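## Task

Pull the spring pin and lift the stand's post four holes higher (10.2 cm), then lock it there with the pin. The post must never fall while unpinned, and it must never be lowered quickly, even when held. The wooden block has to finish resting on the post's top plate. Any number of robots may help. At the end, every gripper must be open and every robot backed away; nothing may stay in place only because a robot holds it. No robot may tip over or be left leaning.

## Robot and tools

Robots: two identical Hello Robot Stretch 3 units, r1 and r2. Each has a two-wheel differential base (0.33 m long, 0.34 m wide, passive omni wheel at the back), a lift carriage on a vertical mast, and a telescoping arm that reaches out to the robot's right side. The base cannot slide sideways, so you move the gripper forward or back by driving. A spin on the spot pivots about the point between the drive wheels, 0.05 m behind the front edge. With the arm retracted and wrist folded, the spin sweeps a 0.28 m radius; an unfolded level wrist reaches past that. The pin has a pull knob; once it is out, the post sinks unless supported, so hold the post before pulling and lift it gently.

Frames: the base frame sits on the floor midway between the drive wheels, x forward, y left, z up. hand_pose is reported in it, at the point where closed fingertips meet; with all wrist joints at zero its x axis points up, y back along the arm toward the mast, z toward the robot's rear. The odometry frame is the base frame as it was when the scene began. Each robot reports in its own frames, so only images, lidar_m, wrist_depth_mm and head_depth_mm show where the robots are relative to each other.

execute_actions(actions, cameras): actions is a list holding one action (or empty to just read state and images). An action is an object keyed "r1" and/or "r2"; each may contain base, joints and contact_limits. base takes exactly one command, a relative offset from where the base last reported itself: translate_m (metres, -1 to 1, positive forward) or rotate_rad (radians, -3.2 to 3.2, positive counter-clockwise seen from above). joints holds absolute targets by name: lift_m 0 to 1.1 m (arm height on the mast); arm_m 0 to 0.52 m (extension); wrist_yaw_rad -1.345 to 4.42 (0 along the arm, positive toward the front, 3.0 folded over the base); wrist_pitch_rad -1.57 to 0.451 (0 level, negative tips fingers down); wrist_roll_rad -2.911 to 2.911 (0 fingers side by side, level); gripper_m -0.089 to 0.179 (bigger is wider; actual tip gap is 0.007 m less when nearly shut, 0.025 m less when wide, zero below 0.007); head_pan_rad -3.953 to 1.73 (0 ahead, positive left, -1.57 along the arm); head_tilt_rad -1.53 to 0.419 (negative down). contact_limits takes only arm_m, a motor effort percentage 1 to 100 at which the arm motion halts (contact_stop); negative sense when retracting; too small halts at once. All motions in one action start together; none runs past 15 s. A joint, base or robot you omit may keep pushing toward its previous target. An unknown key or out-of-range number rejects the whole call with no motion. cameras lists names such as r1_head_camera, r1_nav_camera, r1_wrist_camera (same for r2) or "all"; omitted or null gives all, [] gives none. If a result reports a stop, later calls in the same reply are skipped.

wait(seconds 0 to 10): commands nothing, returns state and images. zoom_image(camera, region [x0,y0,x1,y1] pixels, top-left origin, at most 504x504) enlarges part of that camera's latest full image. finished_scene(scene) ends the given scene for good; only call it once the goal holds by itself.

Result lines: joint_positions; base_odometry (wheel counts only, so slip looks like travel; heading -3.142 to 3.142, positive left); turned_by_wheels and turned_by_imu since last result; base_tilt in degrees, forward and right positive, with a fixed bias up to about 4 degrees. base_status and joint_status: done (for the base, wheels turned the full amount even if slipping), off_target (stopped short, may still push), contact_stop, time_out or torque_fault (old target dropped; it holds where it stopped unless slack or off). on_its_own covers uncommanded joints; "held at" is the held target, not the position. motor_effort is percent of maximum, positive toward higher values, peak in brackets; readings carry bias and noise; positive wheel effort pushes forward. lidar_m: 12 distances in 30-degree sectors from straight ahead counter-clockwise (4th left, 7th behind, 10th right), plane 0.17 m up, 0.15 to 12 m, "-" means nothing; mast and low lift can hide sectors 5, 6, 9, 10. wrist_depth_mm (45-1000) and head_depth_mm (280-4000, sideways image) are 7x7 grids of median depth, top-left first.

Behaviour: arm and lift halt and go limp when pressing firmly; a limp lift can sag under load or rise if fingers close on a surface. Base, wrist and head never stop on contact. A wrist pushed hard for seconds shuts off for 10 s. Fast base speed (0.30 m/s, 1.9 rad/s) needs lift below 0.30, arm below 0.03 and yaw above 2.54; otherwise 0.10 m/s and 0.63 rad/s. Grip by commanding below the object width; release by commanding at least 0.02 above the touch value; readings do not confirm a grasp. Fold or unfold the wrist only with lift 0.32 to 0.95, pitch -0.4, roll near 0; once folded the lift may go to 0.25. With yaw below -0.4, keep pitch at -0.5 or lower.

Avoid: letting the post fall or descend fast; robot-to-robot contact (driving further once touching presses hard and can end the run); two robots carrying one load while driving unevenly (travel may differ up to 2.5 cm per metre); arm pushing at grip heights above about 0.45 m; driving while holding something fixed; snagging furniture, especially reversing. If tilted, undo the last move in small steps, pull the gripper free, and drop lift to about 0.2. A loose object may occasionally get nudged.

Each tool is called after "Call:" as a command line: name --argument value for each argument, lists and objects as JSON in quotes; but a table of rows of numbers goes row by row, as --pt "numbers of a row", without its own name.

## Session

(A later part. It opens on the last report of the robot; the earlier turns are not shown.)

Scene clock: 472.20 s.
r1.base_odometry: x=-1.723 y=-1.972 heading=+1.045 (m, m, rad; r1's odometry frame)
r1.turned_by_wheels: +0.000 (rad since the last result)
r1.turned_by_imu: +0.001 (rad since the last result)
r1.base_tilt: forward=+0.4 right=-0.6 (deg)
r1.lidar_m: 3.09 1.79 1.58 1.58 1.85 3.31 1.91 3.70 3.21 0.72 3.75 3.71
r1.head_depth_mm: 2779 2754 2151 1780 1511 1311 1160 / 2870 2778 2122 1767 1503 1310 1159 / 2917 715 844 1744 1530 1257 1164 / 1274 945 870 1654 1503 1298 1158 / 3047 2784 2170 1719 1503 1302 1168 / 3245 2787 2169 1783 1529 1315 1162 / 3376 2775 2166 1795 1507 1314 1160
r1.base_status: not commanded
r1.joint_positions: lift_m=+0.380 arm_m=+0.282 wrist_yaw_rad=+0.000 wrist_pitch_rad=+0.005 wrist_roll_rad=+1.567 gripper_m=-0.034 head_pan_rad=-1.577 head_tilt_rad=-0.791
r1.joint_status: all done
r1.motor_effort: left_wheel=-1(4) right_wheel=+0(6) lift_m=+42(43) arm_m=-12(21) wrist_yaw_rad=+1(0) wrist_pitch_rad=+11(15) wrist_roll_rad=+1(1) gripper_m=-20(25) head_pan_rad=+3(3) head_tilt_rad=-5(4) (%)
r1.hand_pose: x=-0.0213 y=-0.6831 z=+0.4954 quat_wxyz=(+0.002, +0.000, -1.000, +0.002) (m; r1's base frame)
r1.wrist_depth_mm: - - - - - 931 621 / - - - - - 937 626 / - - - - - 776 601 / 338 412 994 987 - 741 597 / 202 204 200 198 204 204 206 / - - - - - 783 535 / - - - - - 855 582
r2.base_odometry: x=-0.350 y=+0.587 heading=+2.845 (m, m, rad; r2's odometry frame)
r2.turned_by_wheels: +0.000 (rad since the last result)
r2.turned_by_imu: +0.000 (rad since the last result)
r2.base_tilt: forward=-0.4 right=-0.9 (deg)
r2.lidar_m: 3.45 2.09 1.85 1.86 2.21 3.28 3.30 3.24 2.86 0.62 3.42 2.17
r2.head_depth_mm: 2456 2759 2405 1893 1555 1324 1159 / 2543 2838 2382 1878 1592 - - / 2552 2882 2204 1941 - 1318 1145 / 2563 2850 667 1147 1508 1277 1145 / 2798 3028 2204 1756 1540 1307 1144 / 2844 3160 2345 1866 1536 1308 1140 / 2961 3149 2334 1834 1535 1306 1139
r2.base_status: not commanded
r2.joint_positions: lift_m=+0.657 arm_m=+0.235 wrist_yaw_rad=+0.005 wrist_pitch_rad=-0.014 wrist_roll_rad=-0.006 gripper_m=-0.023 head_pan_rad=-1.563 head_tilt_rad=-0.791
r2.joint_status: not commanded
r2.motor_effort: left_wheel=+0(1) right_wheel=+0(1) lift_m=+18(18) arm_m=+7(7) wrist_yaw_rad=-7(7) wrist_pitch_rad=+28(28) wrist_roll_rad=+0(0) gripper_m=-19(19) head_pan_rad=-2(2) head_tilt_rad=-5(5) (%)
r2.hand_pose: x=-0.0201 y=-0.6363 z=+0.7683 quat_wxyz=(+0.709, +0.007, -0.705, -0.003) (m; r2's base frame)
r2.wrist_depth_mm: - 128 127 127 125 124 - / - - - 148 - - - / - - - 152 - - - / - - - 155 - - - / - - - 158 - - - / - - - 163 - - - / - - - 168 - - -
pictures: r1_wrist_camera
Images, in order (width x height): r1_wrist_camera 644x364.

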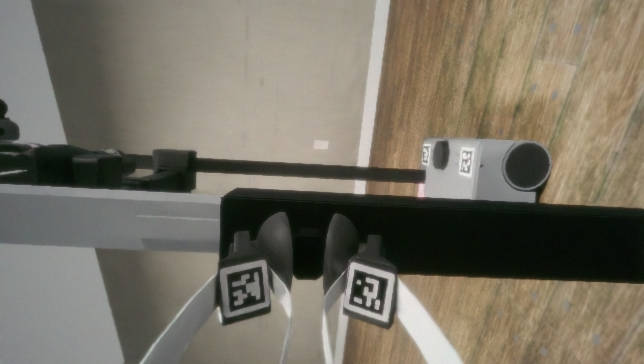

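Call:
execute_actions --actions '[{"r1":{"joints":{"gripper_m":0.06,"arm_m":0.27}}}]' --cameras '[]'

Call:
execute_actions --actions '[{"r1":{"joints":{"wrist_roll_rad":0}}}]' --cameras '[]'

Call:
execute_actions --actions '[{"r1":{"joints":{"arm_m":0.295}}}]' --cameras '[]'

Call:
execute_actions --actions '[{"r1":{"joints":{"gripper_m":-0.05}}}]' --cameras '["r1_wrist_camera"]'

Call:
execute_actions --actions '[{"r1":{"joints":{"arm_m":0.277}}}]' --cameras '["r1_wrist_camera"]'

Scene clock: 479.07 s.
r1.base_odometry: x=-1.723 y=-1.972 heading=+1.045 (m, m, rad; r1's odometry frame)
r1.turned_by_wheels: +0.000 (rad since the last result)
r1.turned_by_imu: +0.001 (rad since the last result)
r1.base_tilt: forward=+0.4 right=-0.6 (deg)
r1.lidar_m: 3.10 1.79 1.58 1.58 1.85 3.30 1.90 3.70 3.21 0.72 3.75 3.71
r1.head_depth_mm: 2792 2736 2172 1777 1509 1317 1162 / 2853 2803 2087 1791 1504 1311 1167 / 2952 716 844 1737 1522 1268 1170 / 1280 950 869 1671 1510 1294 1155 / 3021 2770 2183 1714 1516 1319 1163 / 3193 2790 2171 1780 1513 1312 1165 / 3306 2801 2180 1789 1530 1323 1167
r1.base_status: not commanded
r1.joint_positions: lift_m=+0.380 arm_m=+0.270 wrist_yaw_rad=+0.000 wrist_pitch_rad=+0.005 wrist_roll_rad=+1.567 gripper_m=+0.060 head_pan_rad=-1.577 head_tilt_rad=-0.791
r1.joint_status: all done
r1.motor_effort: left_wheel=-1(1) right_wheel=+0(0) lift_m=+44(43) arm_m=-7(10) wrist_yaw_rad=+0(0) wrist_pitch_rad=+11(11) wrist_roll_rad=+1(1) gripper_m=-1(80) head_pan_rad=+3(3) head_tilt_rad=-5(4) (%)
r1.hand_pose: x=-0.0213 y=-0.6718 z=+0.4954 quat_wxyz=(+0.002, +0.000, -1.000, +0.002) (m; r1's base frame)
r1.wrist_depth_mm: - - - - - 964 611 / - - - - - 922 610 / - - - - - 798 597 / 350 405 - - - 752 567 / 215 216 211 210 214 217 219 / - - - - - 838 566 / - - - - - 813 587
r2.base_odometry: x=-0.350 y=+0.587 heading=+2.845 (m, m, rad; r2's odometry frame)
r2.turned_by_wheels: +0.000 (rad since the last result)
r2.turned_by_imu: +0.000 (rad since the last result)
r2.base_tilt: forward=-0.4 right=-1.0 (deg)
r2.lidar_m: 3.45 2.09 1.85 1.86 2.21 3.29 3.30 3.27 2.86 0.62 3.42 2.17
r2.head_depth_mm: 2426 2729 2389 1874 1562 1325 1157 / 2541 2791 2387 1874 1587 - - / 2609 2911 2210 1933 - 1316 1150 / 2547 2875 670 1163 1507 1284 1147 / 2784 3008 2178 1759 1541 1306 1145 / 2874 3053 2352 1855 1532 1302 1140 / 2974 3193 2332 1846 1519 1309 1135
r2.base_status: not commanded
r2.joint_positions: lift_m=+0.657 arm_m=+0.235 wrist_yaw_rad=+0.005 wrist_pitch_rad=-0.014 wrist_roll_rad=-0.006 gripper_m=-0.023 head_pan_rad=-1.563 head_tilt_rad=-0.791
r2.joint_status: not commanded
r2.motor_effort: left_wheel=+0(0) right_wheel=+0(1) lift_m=+18(18) arm_m=+7(7) wrist_yaw_rad=-7(7) wrist_pitch_rad=+28(28) wrist_roll_rad=+0(0) gripper_m=-19(19) head_pan_rad=-3(3) head_tilt_rad=-4(4) (%)
r2.hand_pose: x=-0.0201 y=-0.6363 z=+0.7683 quat_wxyz=(+0.709, +0.007, -0.705, -0.003) (m; r2's base frame)
r2.wrist_depth_mm: - 128 128 126 125 124 - / - - - 146 - - - / - - - 151 - - - / - - - 155 - - - / - - - 159 - - - / - - - 163 - - - / - - - 168 - - -
pictures: none
No camera images: the call's "cameras" was empty. Leave "cameras" out to get every camera's image.

Scene clock: 480.53 s.
r1.base_odometry: x=-1.723 y=-1.972 heading=+1.045 (m, m, rad; r1's odometry frame)
r1.turned_by_wheels: +0.000 (rad since the last result)
r1.turned_by_imu: +0.000 (rad since the last result)
r1.base_tilt: forward=+0.4 right=-0.5 (deg)
r1.lidar_m: 3.08 1.79 1.58 1.58 1.85 3.30 1.90 3.69 3.19 0.71 3.77 3.70
r1.head_depth_mm: 2734 2724 2168 1771 1507 1313 1160 / 2868 2767 2087 1773 1526 1318 1174 / 2925 715 843 1740 1511 1260 1160 / 1271 946 868 1662 1494 1317 1159 / 2994 2801 2185 1721 1510 1317 1164 / 3209 2775 2180 1779 1503 1315 1159 / 3326 2798 2188 1782 1508 1313 1160
r1.base_status: not commanded
r1.joint_positions: lift_m=+0.380 arm_m=+0.270 wrist_yaw_rad=+0.000 wrist_pitch_rad=+0.006 wrist_roll_rad=+0.008 gripper_m=+0.060 head_pan_rad=-1.577 head_tilt_rad=-0.791
r1.joint_status: all done
r1.motor_effort: left_wheel=-1(1) right_wheel=+0(0) lift_m=+44(44) arm_m=-7(7) wrist_yaw_rad=+0(0) wrist_pitch_rad=+11(11) wrist_roll_rad=-4(5) gripper_m=-1(0) head_pan_rad=+3(3) head_tilt_rad=-4(4) (%)
r1.hand_pose: x=-0.0214 y=-0.6718 z=+0.4957 quat_wxyz=(+0.705, -0.002, -0.710, +0.002) (m; r1's base frame)
r1.wrist_depth_mm: - - - 205 - - - / - - - 974 - - - / - - - 213 - - - / - - - 208 - - - / - - - 211 - - - / - - 824 218 - - - / 919 945 795 222 969 - -
r2.base_odometry: x=-0.350 y=+0.587 heading=+2.845 (m, m, rad; r2's odometry frame)
r2.turned_by_wheels: +0.000 (rad since the last result)
r2.turned_by_imu: +0.000 (rad since the last result)
r2.base_tilt: forward=-0.5 right=-0.8 (deg)
r2.lidar_m: 3.43 2.10 1.85 1.86 2.21 3.28 3.30 3.25 2.86 0.62 3.42 2.17
r2.head_depth_mm: 2445 2753 2420 1900 1556 1325 1154 / 2534 2857 2386 1893 1593 - - / 2602 2879 2228 1935 - 1315 1151 / 2582 2847 668 1151 1501 1289 1149 / 2776 2994 2202 1767 1533 1317 1147 / 2851 3146 2320 1856 1539 1304 1140 / 2955 3178 2333 1842 1522 1297 1133
r2.base_status: not commanded
r2.joint_positions: lift_m=+0.657 arm_m=+0.235 wrist_yaw_rad=+0.005 wrist_pitch_rad=-0.014 wrist_roll_rad=-0.006 gripper_m=-0.023 head_pan_rad=-1.563 head_tilt_rad=-0.791
r2.joint_status: not commanded
r2.motor_effort: left_wheel=+0(0) right_wheel=-1(1) lift_m=+18(18) arm_m=+7(7) wrist_yaw_rad=-7(6) wrist_pitch_rad=+28(28) wrist_roll_rad=+0(0) gripper_m=-19(19) head_pan_rad=-2(2) head_tilt_rad=-4(3) (%)
r2.hand_pose: x=-0.0201 y=-0.6363 z=+0.7683 quat_wxyz=(+0.709, +0.007, -0.705, -0.003) (m; r2's base frame)
r2.wrist_depth_mm: - 128 128 126 125 124 - / - - - 147 - - - / - - - 151 - - - / - - - 155 - - - / - - - 159 - - - / - - - 162 - - - / - - - 168 - - -
pictures: none
No camera images: the call's "cameras" was empty. Leave "cameras" out to get every camera's image.

Scene clock: 481.67 s.
r1.base_odometry: x=-1.723 y=-1.972 heading=+1.045 (m, m, rad; r1's odometry frame)
r1.turned_by_wheels: +0.000 (rad since the last result)
r1.turned_by_imu: +0.000 (rad since the last result)
r1.base_tilt: forward=+0.4 right=-0.7 (deg)
r1.lidar_m: 3.09 1.79 1.58 1.58 1.85 3.30 1.90 3.68 3.21 0.71 3.76 3.69
r1.head_depth_mm: 2748 2765 2164 1775 1516 1310 1161 / 2824 2779 2115 1771 1520 1309 1165 / 2939 714 843 1726 1554 1267 1152 / 1269 950 871 1668 1523 1323 1161 / 2987 2745 2160 1718 1508 1301 1157 / 3273 2786 2161 1804 1523 1311 1170 / 3232 2771 2164 1768 1513 1309 1164
r1.base_status: not commanded
r1.joint_positions: lift_m=+0.380 arm_m=+0.295 wrist_yaw_rad=+0.000 wrist_pitch_rad=+0.006 wrist_roll_rad=+0.008 gripper_m=+0.060 head_pan_rad=-1.577 head_tilt_rad=-0.791
r1.joint_status: all done
r1.motor_effort: left_wheel=-1(1) right_wheel=+0(0) lift_m=+44(43) arm_m=+6(8) wrist_yaw_rad=+0(0) wrist_pitch_rad=+11(11) wrist_roll_rad=-4(4) gripper_m=+0(0) head_pan_rad=+3(3) head_tilt_rad=-5(4) (%)
r1.hand_pose: x=-0.0214 y=-0.6959 z=+0.4958 quat_wxyz=(+0.705, -0.002, -0.710, +0.002) (m; r1's base frame)
r1.wrist_depth_mm: - - - 180 - - - / - - - 184 - - - / - - - 188 - - - / - - - 184 - - - / - - - 186 - - - / - - 816 190 - - - / 891 947 740 195 983 - -
r2.base_odometry: x=-0.350 y=+0.587 heading=+2.845 (m, m, rad; r2's odometry frame)
r2.turned_by_wheels: +0.000 (rad since the last result)
r2.turned_by_imu: +0.000 (rad since the last result)
r2.base_tilt: forward=-0.5 right=-0.9 (deg)
r2.lidar_m: 3.45 2.09 1.85 1.86 2.21 3.28 3.30 3.24 2.86 0.62 3.40 2.17
r2.head_depth_mm: 2470 2760 2421 1902 1558 1330 1153 / 2519 2823 2406 1880 1597 - - / 2585 2872 2191 1939 - 1315 1148 / 2558 2826 668 1134 1466 1279 1143 / 2782 3035 2208 1759 1537 1314 1149 / 2848 3070 2338 1852 1533 1307 1139 / 2938 3168 2319 1853 1526 1304 1137
r2.base_status: not commanded
r2.joint_positions: lift_m=+0.657 arm_m=+0.235 wrist_yaw_rad=+0.005 wrist_pitch_rad=-0.014 wrist_roll_rad=-0.006 gripper_m=-0.023 head_pan_rad=-1.563 head_tilt_rad=-0.791
r2.joint_status: not commanded
r2.motor_effort: left_wheel=+1(0) right_wheel=-1(1) lift_m=+18(18) arm_m=+7(7) wrist_yaw_rad=-7(7) wrist_pitch_rad=+28(28) wrist_roll_rad=+0(0) gripper_m=-19(19) head_pan_rad=-2(3) head_tilt_rad=-4(5) (%)
r2.hand_pose: x=-0.0201 y=-0.6363 z=+0.7683 quat_wxyz=(+0.709, +0.007, -0.705, -0.003) (m; r2's base frame)
r2.wrist_depth_mm: - 128 127 126 125 124 - / - - - 147 - - - / - - - 151 - - - / - - - 155 - - - / - - - 158 - - - / - - - 162 - - - / - - - 168 - - -
pictures: none
No camera images: the call's "cameras" was empty. Leave "cameras" out to get every camera's image.

Scene clock: 483.27 s.
r1.base_odometry: x=-1.723 y=-1.972 heading=+1.045 (m, m, rad; r1's odometry frame)
r1.turned_by_wheels: +0.000 (rad since the last result)
r1.turned_by_imu: +0.000 (rad since the last result)
r1.base_tilt: forward=+0.3 right=-0.6 (deg)
r1.lidar_m: 3.08 1.79 1.58 1.58 1.84 3.30 1.90 3.70 3.21 0.72 3.76 3.68
r1.head_depth_mm: 2746 2759 2156 1787 1514 1307 1154 / 2819 2762 2089 1757 1515 1308 1161 / 2901 713 841 1753 1547 1264 1152 / 1265 949 869 1652 1511 1317 1158 / 2995 2753 2157 1723 1509 1317 1157 / 3237 2756 2159 1785 1508 1309 1160 / 3231 2802 2198 1796 1513 1315 1161
r1.base_status: not commanded
r1.joint_positions: lift_m=+0.380 arm_m=+0.295 wrist_yaw_rad=+0.006 wrist_pitch_rad=+0.006 wrist_roll_rad=+0.007 gripper_m=-0.049 head_pan_rad=-1.577 head_tilt_rad=-0.791
r1.joint_status: all done
r1.motor_effort: left_wheel=-1(1) right_wheel=+0(1) lift_m=+44(43) arm_m=+6(6) wrist_yaw_rad=-4(3) wrist_pitch_rad=+10(10) wrist_roll_rad=-4(4) gripper_m=-26(99) head_pan_rad=+3(3) head_tilt_rad=-5(5) (%)
r1.hand_pose: x=-0.0200 y=-0.6959 z=+0.4960 quat_wxyz=(+0.705, +0.000, -0.709, +0.004) (m; r1's base frame)
r1.wrist_depth_mm: - - - 181 - - - / - - - 184 - - - / - - - 186 - - - / - - - 185 - - - / - - - 186 - - - / - - - 152 - - - / 924 938 747 196 - - -
r2.base_odometry: x=-0.350 y=+0.587 heading=+2.845 (m, m, rad; r2's odometry frame)
r2.turned_by_wheels: +0.000 (rad since the last result)
r2.turned_by_imu: +0.000 (rad since the last result)
r2.base_tilt: forward=-0.5 right=-0.9 (deg)
r2.lidar_m: 3.44 2.09 1.85 1.86 2.20 3.29 3.29 3.26 2.86 0.62 3.42 2.17
r2.head_depth_mm: 2436 2733 2405 1891 1558 1328 1161 / 2515 2823 2395 1878 1596 - - / 2584 2910 2216 1934 - 1326 1151 / 2585 2867 669 1136 1506 1281 1142 / 2743 3030 2192 1767 1544 1308 1146 / 2859 3081 2348 1853 1529 1312 1142 / 2952 3173 2328 1847 1520 1305 1135
r2.base_status: not commanded
r2.joint_positions: lift_m=+0.657 arm_m=+0.235 wrist_yaw_rad=+0.005 wrist_pitch_rad=-0.014 wrist_roll_rad=-0.006 gripper_m=-0.023 head_pan_rad=-1.563 head_tilt_rad=-0.791
r2.joint_status: not commanded
r2.motor_effort: left_wheel=-1(1) right_wheel=-1(1) lift_m=+18(18) arm_m=+7(7) wrist_yaw_rad=-7(7) wrist_pitch_rad=+28(28) wrist_roll_rad=+0(0) gripper_m=-19(19) head_pan_rad=-2(2) head_tilt_rad=-5(4) (%)
r2.hand_pose: x=-0.0201 y=-0.6363 z=+0.7683 quat_wxyz=(+0.709, +0.007, -0.705, -0.003) (m; r2's base frame)
r2.wrist_depth_mm: - 128 128 126 125 124 - / - - - 146 - - - / - - - 151 - - - / - - - 155 - - - / - - - 158 - - - / - - - 161 - - - / - - - 168 - - -
pictures: r1_wrist_camera
Images, in order (width x height): r1_wrist_camera 644x364.

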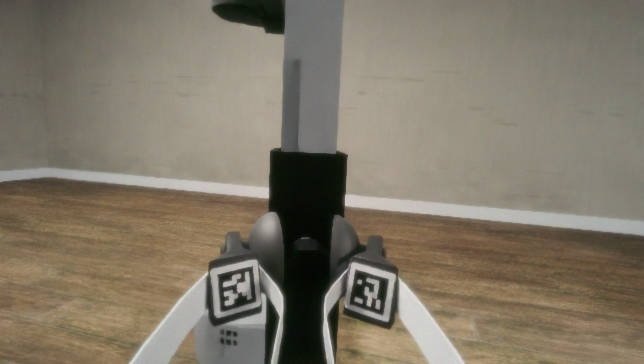

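Scene clock: 484.27 s.
r1.base_odometry: x=-1.723 y=-1.972 heading=+1.045 (m, m, rad; r1's odometry frame)
r1.turned_by_wheels: +0.000 (rad since the last result)
r1.turned_by_imu: +0.000 (rad since the last result)
r1.base_tilt: forward=+0.5 right=-0.6 (deg)
r1.lidar_m: 3.09 1.79 1.58 1.58 1.85 3.30 1.90 3.71 3.22 0.71 3.74 3.71
r1.head_depth_mm: 2751 2731 2141 1790 1522 1313 1165 / 2905 2743 2160 1778 1513 1314 1169 / 2920 724 851 1731 1506 1274 1170 / 1277 967 882 1655 1530 1307 1164 / 2941 2810 2150 1701 1506 1315 1161 / 3291 2753 2179 1791 1524 1311 1165 / 3262 2773 2157 1791 1501 1322 1165
r1.base_status: not commanded
r1.joint_positions: lift_m=+0.380 arm_m=+0.278 wrist_yaw_rad=+0.001 wrist_pitch_rad=+0.011 wrist_roll_rad=+0.007 gripper_m=-0.044 head_pan_rad=-1.577 head_tilt_rad=-0.791
r1.joint_status: all done
r1.on_its_own: gripper_m is held at -0.044, not at your -0.050, by its stall guard, which is still easing
r1.motor_effort: left_wheel=-1(1) right_wheel=+0(1) lift_m=+43(43) arm_m=-11(20) wrist_yaw_rad=+0(4) wrist_pitch_rad=+8(10) wrist_roll_rad=-4(4) gripper_m=-4(26) head_pan_rad=+3(3) head_tilt_rad=-4(5) (%)
r1.hand_pose: x=-0.0211 y=-0.6792 z=+0.4971 quat_wxyz=(+0.705, -0.003, -0.709, +0.004) (m; r1's base frame)
r1.wrist_depth_mm: - - - 198 - - - / - - - 201 - - - / - - - 205 - - - / - - - 200 - - - / - - - 203 - - - / - - - 165 - - - / 942 952 748 907 - - -
r2.base_odometry: x=-0.350 y=+0.587 heading=+2.845 (m, m, rad; r2's odometry frame)
r2.turned_by_wheels: +0.000 (rad since the last result)
r2.turned_by_imu: +0.000 (rad since the last result)
r2.base_tilt: forward=-0.5 right=-0.9 (deg)
r2.lidar_m: 3.43 2.10 1.85 1.86 2.20 3.28 3.30 3.27 2.86 0.62 3.42 2.17
r2.head_depth_mm: 2436 2731 2387 1874 1570 1322 1151 / 2514 2816 2393 1873 1593 - - / 2583 2893 2212 1880 - 1323 1149 / 2577 2904 667 810 1502 1278 1142 / 2755 3060 2262 1746 1547 1311 1144 / 2853 3090 2325 1852 1528 1303 1144 / 2961 3162 2322 1846 1529 1301 1132
r2.base_status: not commanded
r2.joint_positions: lift_m=+0.657 arm_m=+0.235 wrist_yaw_rad=+0.005 wrist_pitch_rad=-0.062 wrist_roll_rad=-0.006 gripper_m=-0.023 head_pan_rad=-1.563 head_tilt_rad=-0.791
r2.joint_status: not commanded
r2.on_its_own: wrist_pitch_rad is at rest, and its effort (+47) is outside its rest range (-20 to +32)
r2.motor_effort: left_wheel=+0(0) right_wheel=-1(0) lift_m=+22(22) arm_m=+7(7) wrist_yaw_rad=-7(7) wrist_pitch_rad=+47(52) wrist_roll_rad=+0(0) gripper_m=-19(19) head_pan_rad=-3(3) head_tilt_rad=-5(4) (%)
r2.hand_pose: x=-0.0201 y=-0.6347 z=+0.7558 quat_wxyz=(+0.709, +0.024, -0.704, -0.020) (m; r2's base frame)
r2.wrist_depth_mm: - 123 122 121 119 118 - / - - - 144 - - - / - - - 148 - - - / - - - 154 - - - / - - - 159 - - - / - - - 164 - - - / - - - 173 - - -
pictures: r1_wrist_camera
Images, in order (width x height): r1_wrist_camera 644x364.

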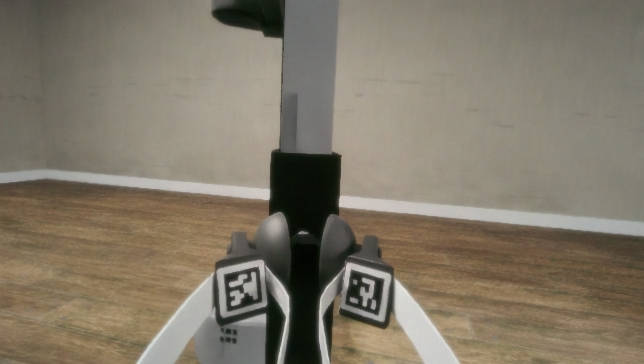

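Call:
execute_actions --actions '[{"r1":{"joints":{"gripper_m":0.045,"arm_m":0.29}}}]' --cameras '[]'

Call:
execute_actions --actions '[{"r1":{"joints":{"gripper_m":-0.045}}}]' --cameras '["r1_wrist_camera"]'

Call:
execute_actions --actions '[{"r1":{"joints":{"arm_m":0.28}},"r2":{"joints":{"lift_m":0.70}}}]' --cameras '["r1_wrist_camera"]'

Scene clock: 488.90 s.
r1.base_odometry: x=-1.723 y=-1.972 heading=+1.044 (m, m, rad; r1's odometry frame)
r1.turned_by_wheels: +0.000 (rad since the last result)
r1.turned_by_imu: +0.001 (rad since the last result)
r1.base_tilt: forward=+0.5 right=-0.6 (deg)
r1.lidar_m: 3.07 1.79 1.58 1.58 1.85 3.30 1.90 3.68 3.22 0.72 3.75 3.71
r1.head_depth_mm: 2790 2774 2165 1779 1505 1320 1160 / 2821 2768 2194 1778 1511 1313 1160 / 2909 725 851 1727 1533 1268 1161 / 1276 969 881 1655 1508 1319 1164 / 3001 2807 2185 1705 1513 1317 1163 / 3252 2741 2179 1770 1516 1314 1158 / 3278 2788 2170 1793 1514 1317 1165
r1.base_status: not commanded
r1.joint_positions: lift_m=+0.380 arm_m=+0.290 wrist_yaw_rad=+0.000 wrist_pitch_rad=+0.008 wrist_roll_rad=+0.007 gripper_m=+0.045 head_pan_rad=-1.577 head_tilt_rad=-0.791
r1.joint_status: all done
r1.motor_effort: left_wheel=-2(2) right_wheel=+2(2) lift_m=+43(44) arm_m=+7(17) wrist_yaw_rad=+2(1) wrist_pitch_rad=+9(10) wrist_roll_rad=-4(4) gripper_m=+1(79) head_pan_rad=+3(3) head_tilt_rad=-5(4) (%)
r1.hand_pose: x=-0.0214 y=-0.6910 z=+0.4963 quat_wxyz=(+0.705, -0.002, -0.709, +0.003) (m; r1's base frame)
r1.wrist_depth_mm: - - - 187 - - - / - - - 188 - - - / - - - 193 - - - / - - - 188 - - - / - - - 190 - - - / - - - 195 - - - / 904 957 770 201 985 - -
r2.base_odometry: x=-0.350 y=+0.587 heading=+2.845 (m, m, rad; r2's odometry frame)
r2.turned_by_wheels: +0.000 (rad since the last result)
r2.turned_by_imu: +0.000 (rad since the last result)
r2.base_tilt: forward=-0.5 right=-0.9 (deg)
r2.lidar_m: 3.42 2.10 1.86 1.86 2.21 3.29 3.30 3.27 2.86 0.62 3.43 2.17
r2.head_depth_mm: 2460 2737 2380 1884 1561 1326 1150 / 2531 2831 2380 1877 1597 - - / 2613 2910 2203 1876 - 1316 1147 / 2576 2886 666 809 1501 1286 1144 / 2773 3002 2239 1742 1540 1312 1139 / 2853 3109 2344 1854 1528 1309 1141 / 2985 3167 2333 1846 1529 1308 1139
r2.base_status: not commanded
r2.joint_positions: lift_m=+0.657 arm_m=+0.235 wrist_yaw_rad=+0.005 wrist_pitch_rad=-0.062 wrist_roll_rad=-0.006 gripper_m=-0.023 head_pan_rad=-1.563 head_tilt_rad=-0.791
r2.joint_status: not commanded
r2.on_its_own: wrist_pitch_rad is at rest, and its effort (+47) is outside its rest range (-20 to +32)
r2.motor_effort: left_wheel=+0(0) right_wheel=-1(1) lift_m=+22(22) arm_m=+7(7) wrist_yaw_rad=-7(7) wrist_pitch_rad=+47(47) wrist_roll_rad=+0(0) gripper_m=-19(20) head_pan_rad=-3(2) head_tilt_rad=-3(4) (%)
r2.hand_pose: x=-0.0201 y=-0.6346 z=+0.7558 quat_wxyz=(+0.709, +0.024, -0.704, -0.020) (m; r2's base frame)
r2.wrist_depth_mm: - 123 122 121 120 118 - / - - - 143 - - - / - - - 148 - - - / - - - 154 - - - / - - - 158 - - - / - - - 164 - - - / - - - 173 - - -
pictures: none
No camera images: the call's "cameras" was empty. Leave "cameras" out to get every camera's image.

Scene clock: 490.30 s.
r1.base_odometry: x=-1.723 y=-1.972 heading=+1.045 (m, m, rad; r1's odometry frame)
r1.turned_by_wheels: +0.000 (rad since the last result)
r1.turned_by_imu: +0.000 (rad since the last result)
r1.base_tilt: forward=+0.4 right=-0.6 (deg)
r1.lidar_m: 3.11 1.79 1.57 1.58 1.85 3.30 1.89 3.70 3.21 0.72 3.76 3.70
r1.head_depth_mm: 2752 2775 2174 1757 1511 1315 1164 / 2845 2754 2179 1788 1510 1316 1164 / 2898 724 847 1735 1530 1261 1165 / 1266 964 881 1644 1502 1310 1168 / 2989 2781 2183 1707 1503 1310 1160 / 3242 2756 2174 1783 1525 1314 1163 / 3280 2757 2194 1792 1513 1319 1166
r1.base_status: not commanded
r1.joint_positions: lift_m=+0.380 arm_m=+0.290 wrist_yaw_rad=+0.000 wrist_pitch_rad=+0.011 wrist_roll_rad=+0.007 gripper_m=-0.044 head_pan_rad=-1.577 head_tilt_rad=-0.791
r1.joint_status: all done
r1.motor_effort: left_wheel=+0(2) right_wheel=-1(2) lift_m=+43(44) arm_m=-4(7) wrist_yaw_rad=+1(1) wrist_pitch_rad=+8(10) wrist_roll_rad=-4(4) gripper_m=-23(100) head_pan_rad=+2(3) head_tilt_rad=-3(3) (%)
r1.hand_pose: x=-0.0214 y=-0.6917 z=+0.4971 quat_wxyz=(+0.705, -0.003, -0.709, +0.004) (m; r1's base frame)
r1.wrist_depth_mm: - - - 185 - - - / - - - 189 - - - / - - - 192 - - - / - - - 188 - - - / - - - 189 - - - / - - - 151 - - - / 935 947 733 550 - - -
r2.base_odometry: x=-0.350 y=+0.587 heading=+2.845 (m, m, rad; r2's odometry frame)
r2.turned_by_wheels: +0.000 (rad since the last result)
r2.turned_by_imu: +0.000 (rad since the last result)
r2.base_tilt: forward=-0.5 right=-0.9 (deg)
r2.lidar_m: 3.43 2.09 1.86 1.86 2.20 3.29 3.27 3.26 2.86 0.62 3.42 2.17
r2.head_depth_mm: 2441 2754 2423 1874 1559 1325 1153 / 2524 2830 2392 1884 1595 - - / 2592 2893 2189 1871 - 1318 1146 / 2546 2902 666 809 1505 1284 1146 / 2755 3030 2276 1741 1535 1313 1142 / 2862 3098 2329 1860 1534 1314 1140 / 2950 3168 2315 1846 1531 1305 1135
r2.base_status: not commanded
r2.joint_positions: lift_m=+0.657 arm_m=+0.235 wrist_yaw_rad=+0.005 wrist_pitch_rad=-0.062 wrist_roll_rad=-0.006 gripper_m=-0.023 head_pan_rad=-1.563 head_tilt_rad=-0.791
r2.joint_status: not commanded
r2.on_its_own: wrist_pitch_rad is at rest, and its effort (+47) is outside its rest range (-20 to +32)
r2.motor_effort: left_wheel=+0(1) right_wheel=-1(2) lift_m=+22(22) arm_m=+7(7) wrist_yaw_rad=-7(6) wrist_pitch_rad=+47(47) wrist_roll_rad=+0(0) gripper_m=-19(19) head_pan_rad=-2(3) head_tilt_rad=-4(4) (%)
r2.hand_pose: x=-0.0201 y=-0.6346 z=+0.7558 quat_wxyz=(+0.709, +0.024, -0.704, -0.020) (m; r2's base frame)
r2.wrist_depth_mm: - 123 122 121 120 118 - / - - - 144 - - - / - - - 148 - - - / - - - 154 - - - / - - - 159 - - - / - - - 164 - - - / - - - 172 - - -
pictures: r1_wrist_camera
Images, in order (width x height): r1_wrist_camera 644x364.

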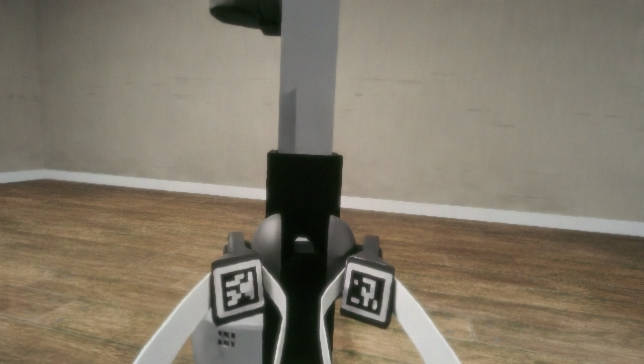

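Scene clock: 491.50 s.
r1.base_odometry: x=-1.723 y=-1.972 heading=+1.045 (m, m, rad; r1's odometry frame)
r1.turned_by_wheels: +0.000 (rad since the last result)
r1.turned_by_imu: +0.000 (rad since the last result)
r1.base_tilt: forward=+0.5 right=-0.6 (deg)
r1.lidar_m: 3.09 1.80 1.58 1.58 1.85 3.31 1.90 3.70 3.21 0.71 3.77 3.72
r1.head_depth_mm: 2782 2773 2186 1772 1509 1317 1163 / 2806 2753 2111 1782 1516 1309 1167 / 2950 708 841 1741 1537 1258 1166 / 1226 927 875 1659 1508 1313 1163 / 3086 2742 2191 1712 1507 1310 1159 / 3201 2793 2193 1786 1531 1319 1162 / 3294 2767 2176 1795 1528 1319 1169
r1.base_status: not commanded
r1.joint_positions: lift_m=+0.380 arm_m=+0.281 wrist_yaw_rad=+0.000 wrist_pitch_rad=+0.013 wrist_roll_rad=+0.007 gripper_m=-0.038 head_pan_rad=-1.577 head_tilt_rad=-0.791
r1.joint_status: all done
r1.on_its_own: gripper_m is held at -0.039, not at your -0.045, by its stall guard, which is still easing
r1.motor_effort: left_wheel=+0(0) right_wheel=-2(2) lift_m=+43(44) arm_m=-11(23) wrist_yaw_rad=+1(1) wrist_pitch_rad=+8(8) wrist_roll_rad=-4(4) gripper_m=-20(23) head_pan_rad=+3(3) head_tilt_rad=-4(5) (%)
r1.hand_pose: x=-0.0214 y=-0.6823 z=+0.4976 quat_wxyz=(+0.705, -0.004, -0.709, +0.004) (m; r1's base frame)
r1.wrist_depth_mm: - - - 195 - - - / - - - 199 - - - / - - - 202 - - - / - - - 197 - - - / - - - 201 - - - / - - - 167 - - - / 927 932 756 547 - - -
r2.base_odometry: x=-0.350 y=+0.587 heading=+2.845 (m, m, rad; r2's odometry frame)
r2.turned_by_wheels: +0.000 (rad since the last result)
r2.turned_by_imu: +0.000 (rad since the last result)
r2.base_tilt: forward=-0.6 right=-0.8 (deg)
r2.lidar_m: 3.45 2.09 1.85 1.86 2.21 3.28 3.28 3.27 2.85 0.62 3.42 2.17
r2.head_depth_mm: 2453 2711 2393 1882 1548 1337 - / 2505 2809 2384 1896 1599 - 1138 / 2611 2916 778 1937 1465 1320 1152 / 2583 2852 666 1191 1464 1281 1145 / 2761 3019 2209 1751 1539 1314 1143 / 2835 3092 2372 1851 1528 1305 1143 / 2980 3160 2334 1839 1541 1305 1135
r2.base_status: not commanded
r2.joint_positions: lift_m=+0.699 arm_m=+0.236 wrist_yaw_rad=+0.005 wrist_pitch_rad=-0.149 wrist_roll_rad=-0.006 gripper_m=-0.023 head_pan_rad=-1.563 head_tilt_rad=-0.791
r2.joint_status: all done
r2.on_its_own: wrist_pitch_rad is at rest, and its effort (+80) is outside its rest range (-20 to +32)
r2.motor_effort: left_wheel=+1(0) right_wheel=-2(2) lift_m=+37(38) arm_m=+3(7) wrist_yaw_rad=-7(7) wrist_pitch_rad=+80(81) wrist_roll_rad=+0(0) gripper_m=-19(19) head_pan_rad=-3(2) head_tilt_rad=-6(4) (%)
r2.hand_pose: x=-0.0201 y=-0.6305 z=+0.7760 quat_wxyz=(+0.707, +0.055, -0.703, -0.051) (m; r2's base frame)
r2.wrist_depth_mm: - 100 98 96 94 92 90 / - - - 140 - - - / - - - 147 - - - / - - - 154 - - - / - - - 161 - - - / - - - 170 - - - / - - - 184 - - -
pictures: r1_wrist_camera
Images, in order (width x height): r1_wrist_camera 644x364.

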